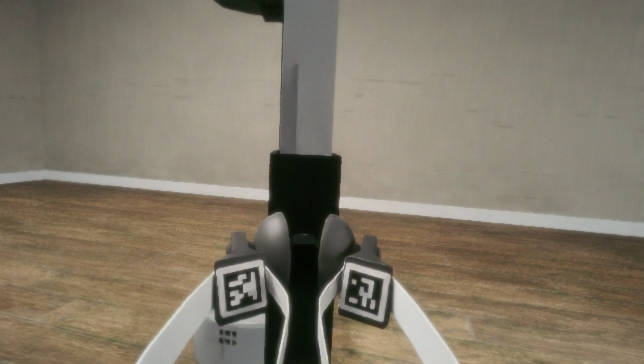

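Call:
execute_actions --actions '[{"r1":{"joints":{"gripper_m":0.06}},"r2":{"joints":{"lift_m":0.66,"wrist_pitch_rad":0.055}}}]' --cameras '[]'

Call:
execute_actions --actions '[{"r1":{"joints":{"arm_m":0.295}}}]' --cameras '[]'

Call:
execute_actions --actions '[{"r1":{"joints":{"gripper_m":-0.05}}}]' --cameras '[]'

Call:
execute_actions --actions '[{"r1":{"joints":{"arm_m":0.277}}}]' --cameras '[]'

Call:
execute_actions --actions '[{"r1":{"joints":{"arm_m":0.24,"gripper_m":0.04}}}]' --cameras '[]'

Call:
execute_actions --actions '[{"r1":{"joints":{"lift_m":0.655,"wrist_pitch_rad":-1.33,"wrist_roll_rad":1.57}}}]' --cameras '[]'

Call:
execute_actions --actions '[{"r1":{"joints":{"arm_m":0.482}}}]' --cameras '["r1_wrist_camera"]'

Call:
execute_actions --actions '[{"r1":{"joints":{"lift_m":0.628}}}]' --cameras '["r1_wrist_camera"]'

Scene clock: 499.20 s.
r1.base_odometry: x=-1.723 y=-1.972 heading=+1.045 (m, m, rad; r1's odometry frame)
r1.turned_by_wheels: +0.000 (rad since the last result)
r1.turned_by_imu: +0.001 (rad since the last result)
r1.base_tilt: forward=+0.4 right=-0.4 (deg)
r1.lidar_m: 3.08 1.79 1.58 1.58 1.85 3.30 1.90 3.70 3.22 0.72 3.77 3.72
r1.head_depth_mm: 2789 2751 2154 1775 1502 1311 1163 / 2834 2752 2141 1789 1516 1309 1164 / 2967 715 845 1740 1516 1277 1164 / 1261 947 875 1667 1524 1309 1163 / 3033 2765 2195 1705 1511 1324 1158 / 3150 2773 2185 1771 1511 1317 1164 / 3300 2752 2169 1787 1516 1316 1164
r1.base_status: not commanded
r1.joint_positions: lift_m=+0.380 arm_m=+0.280 wrist_yaw_rad=+0.000 wrist_pitch_rad=+0.012 wrist_roll_rad=+0.007 gripper_m=+0.060 head_pan_rad=-1.577 head_tilt_rad=-0.791
r1.joint_status: all done
r1.motor_effort: left_wheel=+0(0) right_wheel=-1(2) lift_m=+43(43) arm_m=-7(12) wrist_yaw_rad=+0(0) wrist_pitch_rad=+8(8) wrist_roll_rad=-4(4) gripper_m=+0(80) head_pan_rad=+3(3) head_tilt_rad=-4(4) (%)
r1.hand_pose: x=-0.0214 y=-0.6819 z=+0.4973 quat_wxyz=(+0.705, -0.004, -0.709, +0.004) (m; r1's base frame)
r1.wrist_depth_mm: - - - 196 - - - / - - - 198 - - - / - - - 203 - - - / - - - 198 - - - / - - - 202 - - - / - - 806 205 - - - / 934 934 747 213 953 - -
r2.base_odometry: x=-0.350 y=+0.587 heading=+2.845 (m, m, rad; r2's odometry frame)
r2.turned_by_wheels: +0.000 (rad since the last result)
r2.turned_by_imu: +0.001 (rad since the last result)
r2.base_tilt: forward=-0.4 right=-0.8 (deg)
r2.lidar_m: 3.46 2.10 1.86 1.86 2.21 3.28 3.29 3.25 2.87 0.62 3.43 2.18
r2.head_depth_mm: 2412 2763 2390 1885 1565 1327 1168 / 2538 2847 2352 1880 1601 - - / 2600 2842 2222 1927 - 1314 1143 / 2589 2817 668 1154 1504 1280 1152 / 2762 3063 2195 1739 1541 1315 1145 / 2877 3082 2335 1858 1529 1312 1144 / 2970 3151 2346 1843 1531 1308 1138
r2.base_status: not commanded
r2.joint_positions: lift_m=+0.660 arm_m=+0.235 wrist_yaw_rad=+0.005 wrist_pitch_rad=-0.019 wrist_roll_rad=-0.006 gripper_m=-0.023 head_pan_rad=-1.563 head_tilt_rad=-0.791
r2.joint_status: wrist_pitch_rad off_target (ended at -0.019, target +0.055); the others done
r2.motor_effort: left_wheel=+1(1) right_wheel=+0(3) lift_m=+18(23) arm_m=+9(9) wrist_yaw_rad=-7(7) wrist_pitch_rad=+28(57) wrist_roll_rad=+0(0) gripper_m=-19(18) head_pan_rad=-3(4) head_tilt_rad=-4(4) (%)
r2.hand_pose: x=-0.0201 y=-0.6360 z=+0.7701 quat_wxyz=(+0.709, +0.009, -0.705, -0.005) (m; r2's base frame)
r2.wrist_depth_mm: - 122 121 120 119 118 - / - - - 146 - - - / - - - 151 - - - / - - - 155 - - - / - - - 159 - - - / - - - 164 - - - / - - - 169 - - -
pictures: none
No camera images: the call's "cameras" was empty. Leave "cameras" out to get every camera's image.

Scene clock: 500.13 s.
r1.base_odometry: x=-1.723 y=-1.972 heading=+1.045 (m, m, rad; r1's odometry frame)
r1.turned_by_wheels: +0.000 (rad since the last result)
r1.turned_by_imu: +0.000 (rad since the last result)
r1.base_tilt: forward=+0.4 right=-0.4 (deg)
r1.lidar_m: 3.09 1.79 1.58 1.58 1.85 3.31 1.90 3.71 3.21 0.71 3.78 3.70
r1.head_depth_mm: 2780 2749 2164 1766 1506 1308 1162 / 2849 2790 2079 1789 1506 1305 1162 / 2912 713 840 1732 1537 1269 1159 / 1269 949 876 1642 1498 1313 1164 / 2961 2800 2152 1709 1512 1322 1163 / 3283 2796 2181 1783 1505 1304 1163 / 3297 2795 2176 1787 1527 1319 1164
r1.base_status: not commanded
r1.joint_positions: lift_m=+0.380 arm_m=+0.295 wrist_yaw_rad=+0.000 wrist_pitch_rad=+0.012 wrist_roll_rad=+0.007 gripper_m=+0.060 head_pan_rad=-1.577 head_tilt_rad=-0.791
r1.joint_status: all done
r1.motor_effort: left_wheel=+0(0) right_wheel=-2(2) lift_m=+43(43) arm_m=+7(9) wrist_yaw_rad=+0(0) wrist_pitch_rad=+8(8) wrist_roll_rad=-4(4) gripper_m=+1(0) head_pan_rad=+3(3) head_tilt_rad=-4(4) (%)
r1.hand_pose: x=-0.0214 y=-0.6960 z=+0.4973 quat_wxyz=(+0.705, -0.004, -0.709, +0.004) (m; r1's base frame)
r1.wrist_depth_mm: - - - 181 - - - / - - - 184 - - - / - - - 189 - - - / - - - 183 - - - / - - - 185 - - - / - - 804 191 - - - / 930 960 743 195 993 - -
r2.base_odometry: x=-0.350 y=+0.587 heading=+2.845 (m, m, rad; r2's odometry frame)
r2.turned_by_wheels: +0.000 (rad since the last result)
r2.turned_by_imu: +0.000 (rad since the last result)
r2.base_tilt: forward=-0.5 right=-0.8 (deg)
r2.lidar_m: 3.44 2.09 1.85 1.86 2.21 3.28 3.29 3.26 2.86 0.62 3.41 2.18
r2.head_depth_mm: 2462 2730 2396 1891 1562 1322 1160 / 2496 2867 2398 1889 1596 - - / 2621 2883 2200 1927 - 1320 1149 / 2577 2831 668 1140 1471 1278 1150 / 2768 3002 2192 1750 1541 1302 1141 / 2896 3100 2346 1847 1536 1311 1144 / 2976 3125 2337 1856 1532 1304 1141
r2.base_status: not commanded
r2.joint_positions: lift_m=+0.660 arm_m=+0.235 wrist_yaw_rad=+0.005 wrist_pitch_rad=-0.019 wrist_roll_rad=-0.006 gripper_m=-0.023 head_pan_rad=-1.563 head_tilt_rad=-0.791
r2.joint_status: not commanded
r2.motor_effort: left_wheel=+0(0) right_wheel=+0(1) lift_m=+18(18) arm_m=+9(9) wrist_yaw_rad=-6(7) wrist_pitch_rad=+28(28) wrist_roll_rad=+0(0) gripper_m=-19(19) head_pan_rad=-4(2) head_tilt_rad=-5(4) (%)
r2.hand_pose: x=-0.0201 y=-0.6360 z=+0.7701 quat_wxyz=(+0.709, +0.009, -0.705, -0.005) (m; r2's base frame)
r2.wrist_depth_mm: - 121 121 120 119 117 - / - - - 147 - - - / - - - 151 - - - / - - - 155 - - - / - - - 159 - - - / - - - 163 - - - / - - - 168 - - -
pictures: none
No camera images: the call's "cameras" was empty. Leave "cameras" out to get every camera's image.

Scene clock: 501.73 s.
r1.base_odometry: x=-1.723 y=-1.972 heading=+1.045 (m, m, rad; r1's odometry frame)
r1.turned_by_wheels: +0.000 (rad since the last result)
r1.turned_by_imu: +0.000 (rad since the last result)
r1.base_tilt: forward=+0.6 right=-0.5 (deg)
r1.lidar_m: 3.09 1.79 1.58 1.58 1.85 3.31 1.90 3.66 3.20 0.72 3.77 3.71
r1.head_depth_mm: 2757 2756 2166 1774 1519 1310 1157 / 2836 2775 2096 1770 1500 1311 1158 / 2956 715 850 1734 1540 1265 1161 / 1276 948 875 1655 1504 1315 1161 / 2963 2778 2148 1710 1512 1320 1156 / 3228 2788 2177 1779 1520 1321 1166 / 3263 2768 2181 1810 1515 1316 1157
r1.base_status: not commanded
r1.joint_positions: lift_m=+0.380 arm_m=+0.295 wrist_yaw_rad=+0.006 wrist_pitch_rad=+0.012 wrist_roll_rad=+0.006 gripper_m=-0.049 head_pan_rad=-1.577 head_tilt_rad=-0.791
r1.joint_status: all done
r1.motor_effort: left_wheel=+0(0) right_wheel=+0(1) lift_m=+44(44) arm_m=+7(6) wrist_yaw_rad=-3(3) wrist_pitch_rad=+8(8) wrist_roll_rad=-4(4) gripper_m=-25(100) head_pan_rad=+3(3) head_tilt_rad=-5(4) (%)
r1.hand_pose: x=-0.0200 y=-0.6960 z=+0.4974 quat_wxyz=(+0.705, -0.002, -0.709, +0.006) (m; r1's base frame)
r1.wrist_depth_mm: - - - 181 - - - / - - - 184 - - - / - - - 189 - - - / - - - 185 - - - / - - - 185 - - - / - - - 152 - - - / 948 971 767 196 - - -
r2.base_odometry: x=-0.350 y=+0.587 heading=+2.845 (m, m, rad; r2's odometry frame)
r2.turned_by_wheels: +0.000 (rad since the last result)
r2.turned_by_imu: +0.000 (rad since the last result)
r2.base_tilt: forward=-0.5 right=-0.8 (deg)
r2.lidar_m: 3.45 2.09 1.85 1.85 2.20 3.28 3.31 3.27 2.87 0.62 3.43 2.17
r2.head_depth_mm: 2431 2745 2401 1897 1559 1324 1166 / 2530 2839 2399 1883 1595 - - / 2631 2866 2239 1915 - 1315 1151 / 2580 2827 668 1133 1502 1281 1149 / 2767 3065 2193 1754 1535 1310 1143 / 2865 3109 2329 1866 1530 1311 1139 / 2929 3187 2332 1847 1531 1305 1135
r2.base_status: not commanded
r2.joint_positions: lift_m=+0.660 arm_m=+0.235 wrist_yaw_rad=+0.005 wrist_pitch_rad=-0.019 wrist_roll_rad=-0.006 gripper_m=-0.023 head_pan_rad=-1.563 head_tilt_rad=-0.791
r2.joint_status: not commanded
r2.motor_effort: left_wheel=+0(0) right_wheel=-1(1) lift_m=+18(18) arm_m=+9(9) wrist_yaw_rad=-7(7) wrist_pitch_rad=+28(28) wrist_roll_rad=+0(0) gripper_m=-19(19) head_pan_rad=-2(2) head_tilt_rad=-4(3) (%)
r2.hand_pose: x=-0.0201 y=-0.6360 z=+0.7701 quat_wxyz=(+0.709, +0.009, -0.705, -0.005) (m; r2's base frame)
r2.wrist_depth_mm: - 121 121 119 118 117 - / - - - 147 - - - / - - - 152 - - - / - - - 155 - - - / - - - 159 - - - / - - - 162 - - - / - - - 168 - - -
pictures: none
No camera images: the call's "cameras" was empty. Leave "cameras" out to get every camera's image.

Scene clock: 502.73 s.
r1.base_odometry: x=-1.723 y=-1.972 heading=+1.045 (m, m, rad; r1's odometry frame)
r1.turned_by_wheels: +0.000 (rad since the last result)
r1.turned_by_imu: +0.000 (rad since the last result)
r1.base_tilt: forward=+0.5 right=-0.7 (deg)
r1.lidar_m: 3.09 1.80 1.58 1.58 1.85 3.29 1.90 3.70 3.21 0.72 3.77 3.71
r1.head_depth_mm: 2771 2782 2164 1760 1500 1311 1164 / 2870 2803 2144 1795 1502 1323 1170 / 2910 724 851 1747 1515 1268 1162 / 1273 967 877 1670 1508 1314 1164 / 3009 2764 2182 1712 1511 1308 1166 / 3316 2773 2169 1780 1509 1312 1161 / 3255 2751 2160 1772 1517 1317 1160
r1.base_status: not commanded
r1.joint_positions: lift_m=+0.380 arm_m=+0.278 wrist_yaw_rad=+0.001 wrist_pitch_rad=+0.016 wrist_roll_rad=+0.006 gripper_m=-0.044 head_pan_rad=-1.577 head_tilt_rad=-0.791
r1.joint_status: all done
r1.on_its_own: gripper_m is held at -0.044, not at your -0.050, by its stall guard, which is still easing
r1.motor_effort: left_wheel=+0(0) right_wheel=+0(1) lift_m=+43(43) arm_m=-11(26) wrist_yaw_rad=-1(3) wrist_pitch_rad=+6(8) wrist_roll_rad=-3(3) gripper_m=-4(26) head_pan_rad=+3(3) head_tilt_rad=-4(4) (%)
r1.hand_pose: x=-0.0211 y=-0.6793 z=+0.4985 quat_wxyz=(+0.705, -0.005, -0.709, +0.006) (m; r1's base frame)
r1.wrist_depth_mm: - - - 198 - - - / - - - 202 - - - / - - - 204 - - - / - - - 200 - - - / - - - 201 - - - / - - - 166 - - - / 937 957 760 901 - - -
r2.base_odometry: x=-0.350 y=+0.587 heading=+2.845 (m, m, rad; r2's odometry frame)
r2.turned_by_wheels: +0.000 (rad since the last result)
r2.turned_by_imu: +0.000 (rad since the last result)
r2.base_tilt: forward=-0.5 right=-0.9 (deg)
r2.lidar_m: 3.45 2.09 1.85 1.86 2.20 3.29 3.29 3.25 2.86 0.62 3.41 2.17
r2.head_depth_mm: 2439 2706 2422 1882 1560 1317 1166 / 2527 2805 2388 1875 1595 - - / 2609 2886 2216 1874 - 1319 1145 / 2565 2912 667 807 1505 1283 1142 / 2786 3039 2284 1738 1535 1314 1140 / 2864 3073 2374 1860 1542 1310 1137 / 2978 3190 2320 1852 1526 1307 1139
r2.base_status: not commanded
r2.joint_positions: lift_m=+0.660 arm_m=+0.235 wrist_yaw_rad=+0.005 wrist_pitch_rad=-0.069 wrist_roll_rad=-0.006 gripper_m=-0.023 head_pan_rad=-1.563 head_tilt_rad=-0.791
r2.joint_status: not commanded
r2.on_its_own: wrist_pitch_rad is at rest, and its effort (+48) is outside its rest range (-20 to +32)
r2.motor_effort: left_wheel=+0(0) right_wheel=+0(1) lift_m=+22(22) arm_m=+9(9) wrist_yaw_rad=-7(6) wrist_pitch_rad=+48(53) wrist_roll_rad=+0(0) gripper_m=-19(19) head_pan_rad=-2(3) head_tilt_rad=-5(4) (%)
r2.hand_pose: x=-0.0201 y=-0.6343 z=+0.7571 quat_wxyz=(+0.709, +0.027, -0.704, -0.023) (m; r2's base frame)
r2.wrist_depth_mm: - 115 114 112 111 110 - / - - - 144 - - - / - - - 149 - - - / - - - 154 - - - / - - - 160 - - - / - - - 164 - - - / - - - 173 - - -
pictures: none
No camera images: the call's "cameras" was empty. Leave "cameras" out to get every camera's image.

Scene clock: 504.03 s.
r1.base_odometry: x=-1.723 y=-1.972 heading=+1.045 (m, m, rad; r1's odometry frame)
r1.turned_by_wheels: +0.000 (rad since the last result)
r1.turned_by_imu: +0.000 (rad since the last result)
r1.base_tilt: forward=+0.5 right=-0.7 (deg)
r1.lidar_m: 3.09 1.79 1.58 1.58 1.84 3.30 1.90 3.69 3.21 0.71 3.77 3.72
r1.head_depth_mm: 2786 2737 2161 1784 1511 1309 1163 / 2863 2747 2145 1778 1523 1316 1175 / 2936 725 849 1738 1479 - 1164 / 1274 963 874 1646 1485 1304 1159 / 2944 2750 2155 1723 1520 1310 1158 / 3223 2761 2180 1771 1519 1306 1164 / 3288 2765 2184 1780 1520 1318 1166
r1.base_status: not commanded
r1.joint_positions: lift_m=+0.380 arm_m=+0.240 wrist_yaw_rad=+0.001 wrist_pitch_rad=+0.012 wrist_roll_rad=+0.006 gripper_m=+0.040 head_pan_rad=-1.577 head_tilt_rad=-0.791
r1.joint_status: all done
r1.motor_effort: left_wheel=-1(1) right_wheel=+0(1) lift_m=+44(43) arm_m=-7(11) wrist_yaw_rad=+1(1) wrist_pitch_rad=+8(8) wrist_roll_rad=-4(3) gripper_m=+0(79) head_pan_rad=+3(3) head_tilt_rad=-5(4) (%)
r1.hand_pose: x=-0.0213 y=-0.6419 z=+0.4973 quat_wxyz=(+0.705, -0.004, -0.709, +0.004) (m; r1's base frame)
r1.wrist_depth_mm: - - - 830 - - - / - - - - - - - / - - - 998 - - - / - - - 240 - - - / - - - 241 - - - / - - - 249 - - - / 927 952 805 256 970 - -
r2.base_odometry: x=-0.350 y=+0.587 heading=+2.845 (m, m, rad; r2's odometry frame)
r2.turned_by_wheels: +0.000 (rad since the last result)
r2.turned_by_imu: +0.000 (rad since the last result)
r2.base_tilt: forward=-0.4 right=-0.8 (deg)
r2.lidar_m: 3.43 2.10 1.85 1.86 2.20 3.29 3.30 3.26 2.87 0.62 3.41 2.17
r2.head_depth_mm: 2443 2768 2391 1881 1567 1330 1166 / 2531 2857 2386 1882 1595 - - / 2610 2886 2223 1873 - 1322 1144 / 2565 2894 667 810 1503 1278 1147 / 2795 3043 2249 1746 1537 1311 1146 / 2854 3108 2357 1845 1537 1313 1138 / 2912 3172 2322 1847 1533 1308 1139
r2.base_status: not commanded
r2.joint_positions: lift_m=+0.660 arm_m=+0.235 wrist_yaw_rad=+0.005 wrist_pitch_rad=-0.069 wrist_roll_rad=-0.006 gripper_m=-0.023 head_pan_rad=-1.563 head_tilt_rad=-0.791
r2.joint_status: not commanded
r2.on_its_own: wrist_pitch_rad is at rest, and its effort (+48) is outside its rest range (-20 to +32)
r2.motor_effort: left_wheel=+0(0) right_wheel=-1(1) lift_m=+22(22) arm_m=+9(9) wrist_yaw_rad=-8(7) wrist_pitch_rad=+48(48) wrist_roll_rad=+0(0) gripper_m=-18(19) head_pan_rad=-2(2) head_tilt_rad=-4(4) (%)
r2.hand_pose: x=-0.0201 y=-0.6343 z=+0.7570 quat_wxyz=(+0.709, +0.027, -0.704, -0.023) (m; r2's base frame)
r2.wrist_depth_mm: - 115 114 113 111 109 - / - - - 144 - - - / - - - 149 - - - / - - - 155 - - - / - - - 160 - - - / - - - 165 - - - / - - - 173 - - -
pictures: none
No camera images: the call's "cameras" was empty. Leave "cameras" out to get every camera's image.

Scene clock: 507.37 s.
r1.base_odometry: x=-1.723 y=-1.972 heading=+1.045 (m, m, rad; r1's odometry frame)
r1.turned_by_wheels: +0.000 (rad since the last result)
r1.turned_by_imu: +0.001 (rad since the last result)
r1.base_tilt: forward=+0.4 right=-0.5 (deg)
r1.lidar_m: 3.08 1.79 1.58 1.58 1.85 3.29 1.90 3.70 3.22 0.72 3.74 3.70
r1.head_depth_mm: 2785 2766 2171 1762 1535 1331 - / 2835 2783 2152 1833 - 1311 1163 / 2947 724 848 1776 - 1302 1158 / 1268 962 878 1653 1545 1312 1168 / 2987 2769 2160 1707 1512 1314 1163 / 3231 2737 2167 1781 1514 1309 1159 / 3283 2802 2180 1791 1515 1314 1164
r1.base_status: not commanded
r1.joint_positions: lift_m=+0.655 arm_m=+0.240 wrist_yaw_rad=+0.001 wrist_pitch_rad=-1.327 wrist_roll_rad=+1.563 gripper_m=+0.040 head_pan_rad=-1.577 head_tilt_rad=-0.791
r1.joint_status: all done
r1.motor_effort: left_wheel=-1(1) right_wheel=+0(0) lift_m=+44(47) arm_m=-7(7) wrist_yaw_rad=-1(1) wrist_pitch_rad=-2(8) wrist_roll_rad=+3(4) gripper_m=+0(1) head_pan_rad=+2(3) head_tilt_rad=-5(4) (%)
r1.hand_pose: x=-0.0215 y=-0.4234 z=+0.5388 quat_wxyz=(+0.004, +0.003, -0.787, -0.616) (m; r1's base frame)
r1.wrist_depth_mm: 849 760 740 686 674 613 587 / 830 809 750 718 680 630 - / 848 789 749 708 675 637 - / 372 787 764 729 697 673 - / 922 838 802 733 707 672 653 / 923 842 - 775 715 676 645 / 972 924 830 774 744 707 659
r2.base_odometry: x=-0.350 y=+0.587 heading=+2.845 (m, m, rad; r2's odometry frame)
r2.turned_by_wheels: +0.000 (rad since the last result)
r2.turned_by_imu: +0.000 (rad since the last result)
r2.base_tilt: forward=-0.5 right=-0.8 (deg)
r2.lidar_m: 3.45 2.10 1.85 1.86 2.20 3.29 3.31 3.26 2.86 0.62 3.43 2.17
r2.head_depth_mm: 2433 2746 2410 1900 1567 1324 1165 / 2519 2817 2367 1885 1587 - - / 2616 2904 2196 1869 - 1327 1146 / 2520 1412 667 809 1503 1279 1148 / 2625 2920 2358 1737 1537 1310 1145 / 2856 3101 2350 1868 1534 1313 1141 / 2948 3144 2322 1834 1531 1302 1135
r2.base_status: not commanded
r2.joint_positions: lift_m=+0.660 arm_m=+0.235 wrist_yaw_rad=+0.005 wrist_pitch_rad=-0.069 wrist_roll_rad=-0.006 gripper_m=-0.023 head_pan_rad=-1.563 head_tilt_rad=-0.791
r2.joint_status: not commanded
r2.on_its_own: wrist_pitch_rad is at rest, and its effort (+48) is outside its rest range (-20 to +32)
r2.motor_effort: left_wheel=+0(0) right_wheel=-1(1) lift_m=+22(22) arm_m=+9(9) wrist_yaw_rad=-7(7) wrist_pitch_rad=+48(48) wrist_roll_rad=+0(0) gripper_m=-19(19) head_pan_rad=-2(2) head_tilt_rad=-5(3) (%)
r2.hand_pose: x=-0.0201 y=-0.6343 z=+0.7570 quat_wxyz=(+0.709, +0.027, -0.704, -0.023) (m; r2's base frame)
r2.wrist_depth_mm: - 115 114 113 111 110 - / - - - 144 - - - / - - - 148 - - - / - - - 155 - - - / - - - 159 - - - / - - - 165 - - - / - - - 173 - - -
pictures: none
No camera images: the call's "cameras" was empty. Leave "cameras" out to get every camera's image.

Scene clock: 510.37 s.
r1.base_odometry: x=-1.723 y=-1.972 heading=+1.045 (m, m, rad; r1's odometry frame)
r1.turned_by_wheels: +0.000 (rad since the last result)
r1.turned_by_imu: +0.000 (rad since the last result)
r1.base_tilt: forward=+0.4 right=-0.7 (deg)
r1.lidar_m: 3.09 1.79 1.58 1.58 1.85 3.29 1.91 3.70 3.21 0.72 3.76 3.71
r1.head_depth_mm: 2774 2779 2163 1783 1502 1338 - / 2834 2735 2245 - 1496 1316 1159 / 2965 721 752 1705 1505 1310 1158 / 1269 968 1728 1675 1476 1315 1158 / 2972 2726 2169 1733 1515 1318 1167 / 3256 2739 2185 1775 1518 1315 1173 / 3319 2737 2205 1790 1507 1325 1158
r1.base_status: not commanded
r1.joint_positions: lift_m=+0.655 arm_m=+0.482 wrist_yaw_rad=+0.001 wrist_pitch_rad=-1.328 wrist_roll_rad=+1.564 gripper_m=+0.040 head_pan_rad=-1.577 head_tilt_rad=-0.791
r1.joint_status: all done
r1.motor_effort: left_wheel=-1(1) right_wheel=+0(0) lift_m=+44(44) arm_m=+7(11) wrist_yaw_rad=+1(1) wrist_pitch_rad=-2(2) wrist_roll_rad=+2(3) gripper_m=+0(0) head_pan_rad=+3(3) head_tilt_rad=-4(4) (%)
r1.hand_pose: x=-0.0215 y=-0.6645 z=+0.5388 quat_wxyz=(+0.003, +0.002, -0.787, -0.617) (m; r1's base frame)
r1.wrist_depth_mm: 792 770 711 686 654 629 606 / 858 803 756 699 663 629 621 / 668 801 769 690 681 655 619 / 686 795 287 555 688 664 637 / 701 154 174 722 734 670 624 / 111 139 - 770 721 690 636 / 111 845 831 757 761 709 653
r2.base_odometry: x=-0.350 y=+0.587 heading=+2.845 (m, m, rad; r2's odometry frame)
r2.turned_by_wheels: +0.000 (rad since the last result)
r2.turned_by_imu: +0.000 (rad since the last result)
r2.base_tilt: forward=-0.4 right=-0.9 (deg)
r2.lidar_m: 3.43 2.10 1.85 1.86 2.21 3.27 3.29 3.25 2.86 0.62 3.42 2.17
r2.head_depth_mm: 2443 2749 2397 1884 1559 1327 1165 / 2523 2805 2382 1894 1596 - - / 2609 2916 2199 1872 - 1317 1150 / 2543 2785 666 808 1504 1275 1143 / 2652 2859 2102 1751 1545 1316 1135 / 2859 3104 2340 1851 1530 1309 1144 / 2987 3135 2343 1856 1524 1304 1135
r2.base_status: not commanded
r2.joint_positions: lift_m=+0.660 arm_m=+0.235 wrist_yaw_rad=+0.005 wrist_pitch_rad=-0.069 wrist_roll_rad=-0.006 gripper_m=-0.023 head_pan_rad=-1.563 head_tilt_rad=-0.791
r2.joint_status: not commanded
r2.on_its_own: wrist_pitch_rad is at rest, and its effort (+48) is outside its rest range (-20 to +32)
r2.motor_effort: left_wheel=+0(0) right_wheel=-1(1) lift_m=+22(22) arm_m=+9(9) wrist_yaw_rad=-7(8) wrist_pitch_rad=+48(48) wrist_roll_rad=+0(0) gripper_m=-19(19) head_pan_rad=-2(4) head_tilt_rad=-5(5) (%)
r2.hand_pose: x=-0.0201 y=-0.6343 z=+0.7570 quat_wxyz=(+0.709, +0.027, -0.704, -0.023) (m; r2's base frame)
r2.wrist_depth_mm: - 115 114 113 111 109 - / - - 243 144 - - - / - - 261 148 - - - / - - - 155 - - - / - - - 160 - - - / - - - 165 - - - / - - - 173 - - -
pictures: r1_wrist_camera
Images, in order (width x height): r1_wrist_camera 644x364.

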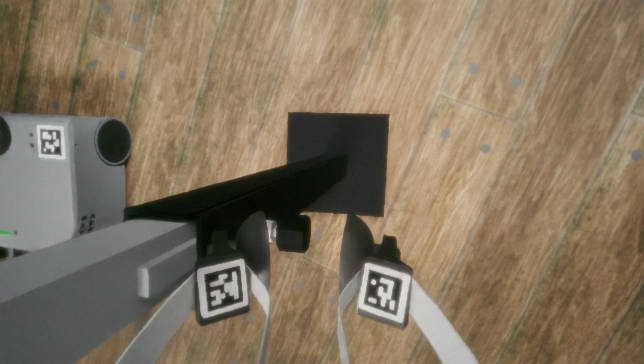

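Scene clock: 511.40 s.
r1.base_odometry: x=-1.723 y=-1.972 heading=+1.044 (m, m, rad; r1's odometry frame)
r1.turned_by_wheels: +0.000 (rad since the last result)
r1.turned_by_imu: +0.000 (rad since the last result)
r1.base_tilt: forward=+0.4 right=-0.6 (deg)
r1.lidar_m: 3.11 1.79 1.57 1.58 1.85 3.30 1.90 3.69 3.22 0.72 3.77 3.69
r1.head_depth_mm: 2768 2756 2153 1780 1515 1339 - / 2839 2774 2203 1781 1488 1309 1163 / 2957 724 762 1694 1513 1318 1162 / 1272 970 1745 1671 1481 1322 1160 / 2996 2793 2160 1713 1517 1317 1162 / 3248 2808 2180 1789 1511 1318 1162 / 3309 2828 2161 1780 1512 1322 1166
r1.base_status: not commanded
r1.joint_positions: lift_m=+0.628 arm_m=+0.482 wrist_yaw_rad=+0.001 wrist_pitch_rad=-1.328 wrist_roll_rad=+1.564 gripper_m=+0.040 head_pan_rad=-1.577 head_tilt_rad=-0.791
r1.joint_status: all done
r1.motor_effort: left_wheel=-1(1) right_wheel=-1(0) lift_m=+23(38) arm_m=+7(6) wrist_yaw_rad=-1(1) wrist_pitch_rad=-2(2) wrist_roll_rad=+2(3) gripper_m=+0(0) head_pan_rad=+3(3) head_tilt_rad=-5(4) (%)
r1.hand_pose: x=-0.0215 y=-0.6645 z=+0.5126 quat_wxyz=(+0.003, +0.002, -0.787, -0.617) (m; r1's base frame)
r1.wrist_depth_mm: 784 749 708 670 630 604 562 / 801 762 701 678 633 597 578 / 647 760 720 681 658 605 579 / 646 774 287 546 664 621 602 / 651 150 177 706 683 647 614 / 110 132 - 756 679 664 621 / 111 861 798 751 722 671 637
r2.base_odometry: x=-0.350 y=+0.587 heading=+2.845 (m, m, rad; r2's odometry frame)
r2.turned_by_wheels: +0.000 (rad since the last result)
r2.turned_by_imu: +0.000 (rad since the last result)
r2.base_tilt: forward=-0.6 right=-0.8 (deg)
r2.lidar_m: 3.43 2.09 1.85 1.86 2.21 3.28 3.30 3.27 2.86 0.62 3.43 2.17
r2.head_depth_mm: 2412 2754 2413 1893 1561 1328 1168 / 2510 2804 2385 1889 1600 - - / 2614 2906 2204 1874 - 1324 1148 / 2545 2782 667 808 1495 1283 1144 / 2640 2782 2119 1749 1531 1315 1144 / 2849 3087 2339 1858 1536 1306 1142 / 2933 3167 2337 1852 1530 1303 1140
r2.base_status: not commanded
r2.joint_positions: lift_m=+0.660 arm_m=+0.235 wrist_yaw_rad=+0.005 wrist_pitch_rad=-0.069 wrist_roll_rad=-0.006 gripper_m=-0.023 head_pan_rad=-1.563 head_tilt_rad=-0.791
r2.joint_status: not commanded
r2.on_its_own: wrist_pitch_rad is at rest, and its effort (+48) is outside its rest range (-20 to +32)
r2.motor_effort: left_wheel=+0(0) right_wheel=-1(1) lift_m=+22(22) arm_m=+9(9) wrist_yaw_rad=-6(7) wrist_pitch_rad=+48(48) wrist_roll_rad=+0(0) gripper_m=-19(19) head_pan_rad=-2(3) head_tilt_rad=-3(4) (%)
r2.hand_pose: x=-0.0201 y=-0.6343 z=+0.7570 quat_wxyz=(+0.709, +0.027, -0.704, -0.023) (m; r2's base frame)
r2.wrist_depth_mm: - 115 114 112 111 110 - / - - 244 144 - - - / - - 252 149 - - - / - - 270 155 - - - / - - - 160 - - - / - - - 165 - - - / - - - 173 - - -
pictures: r1_wrist_camera
Images, in order (width x height): r1_wrist_camera 644x364.

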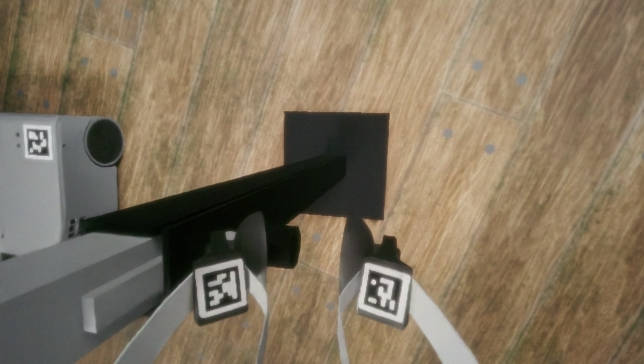

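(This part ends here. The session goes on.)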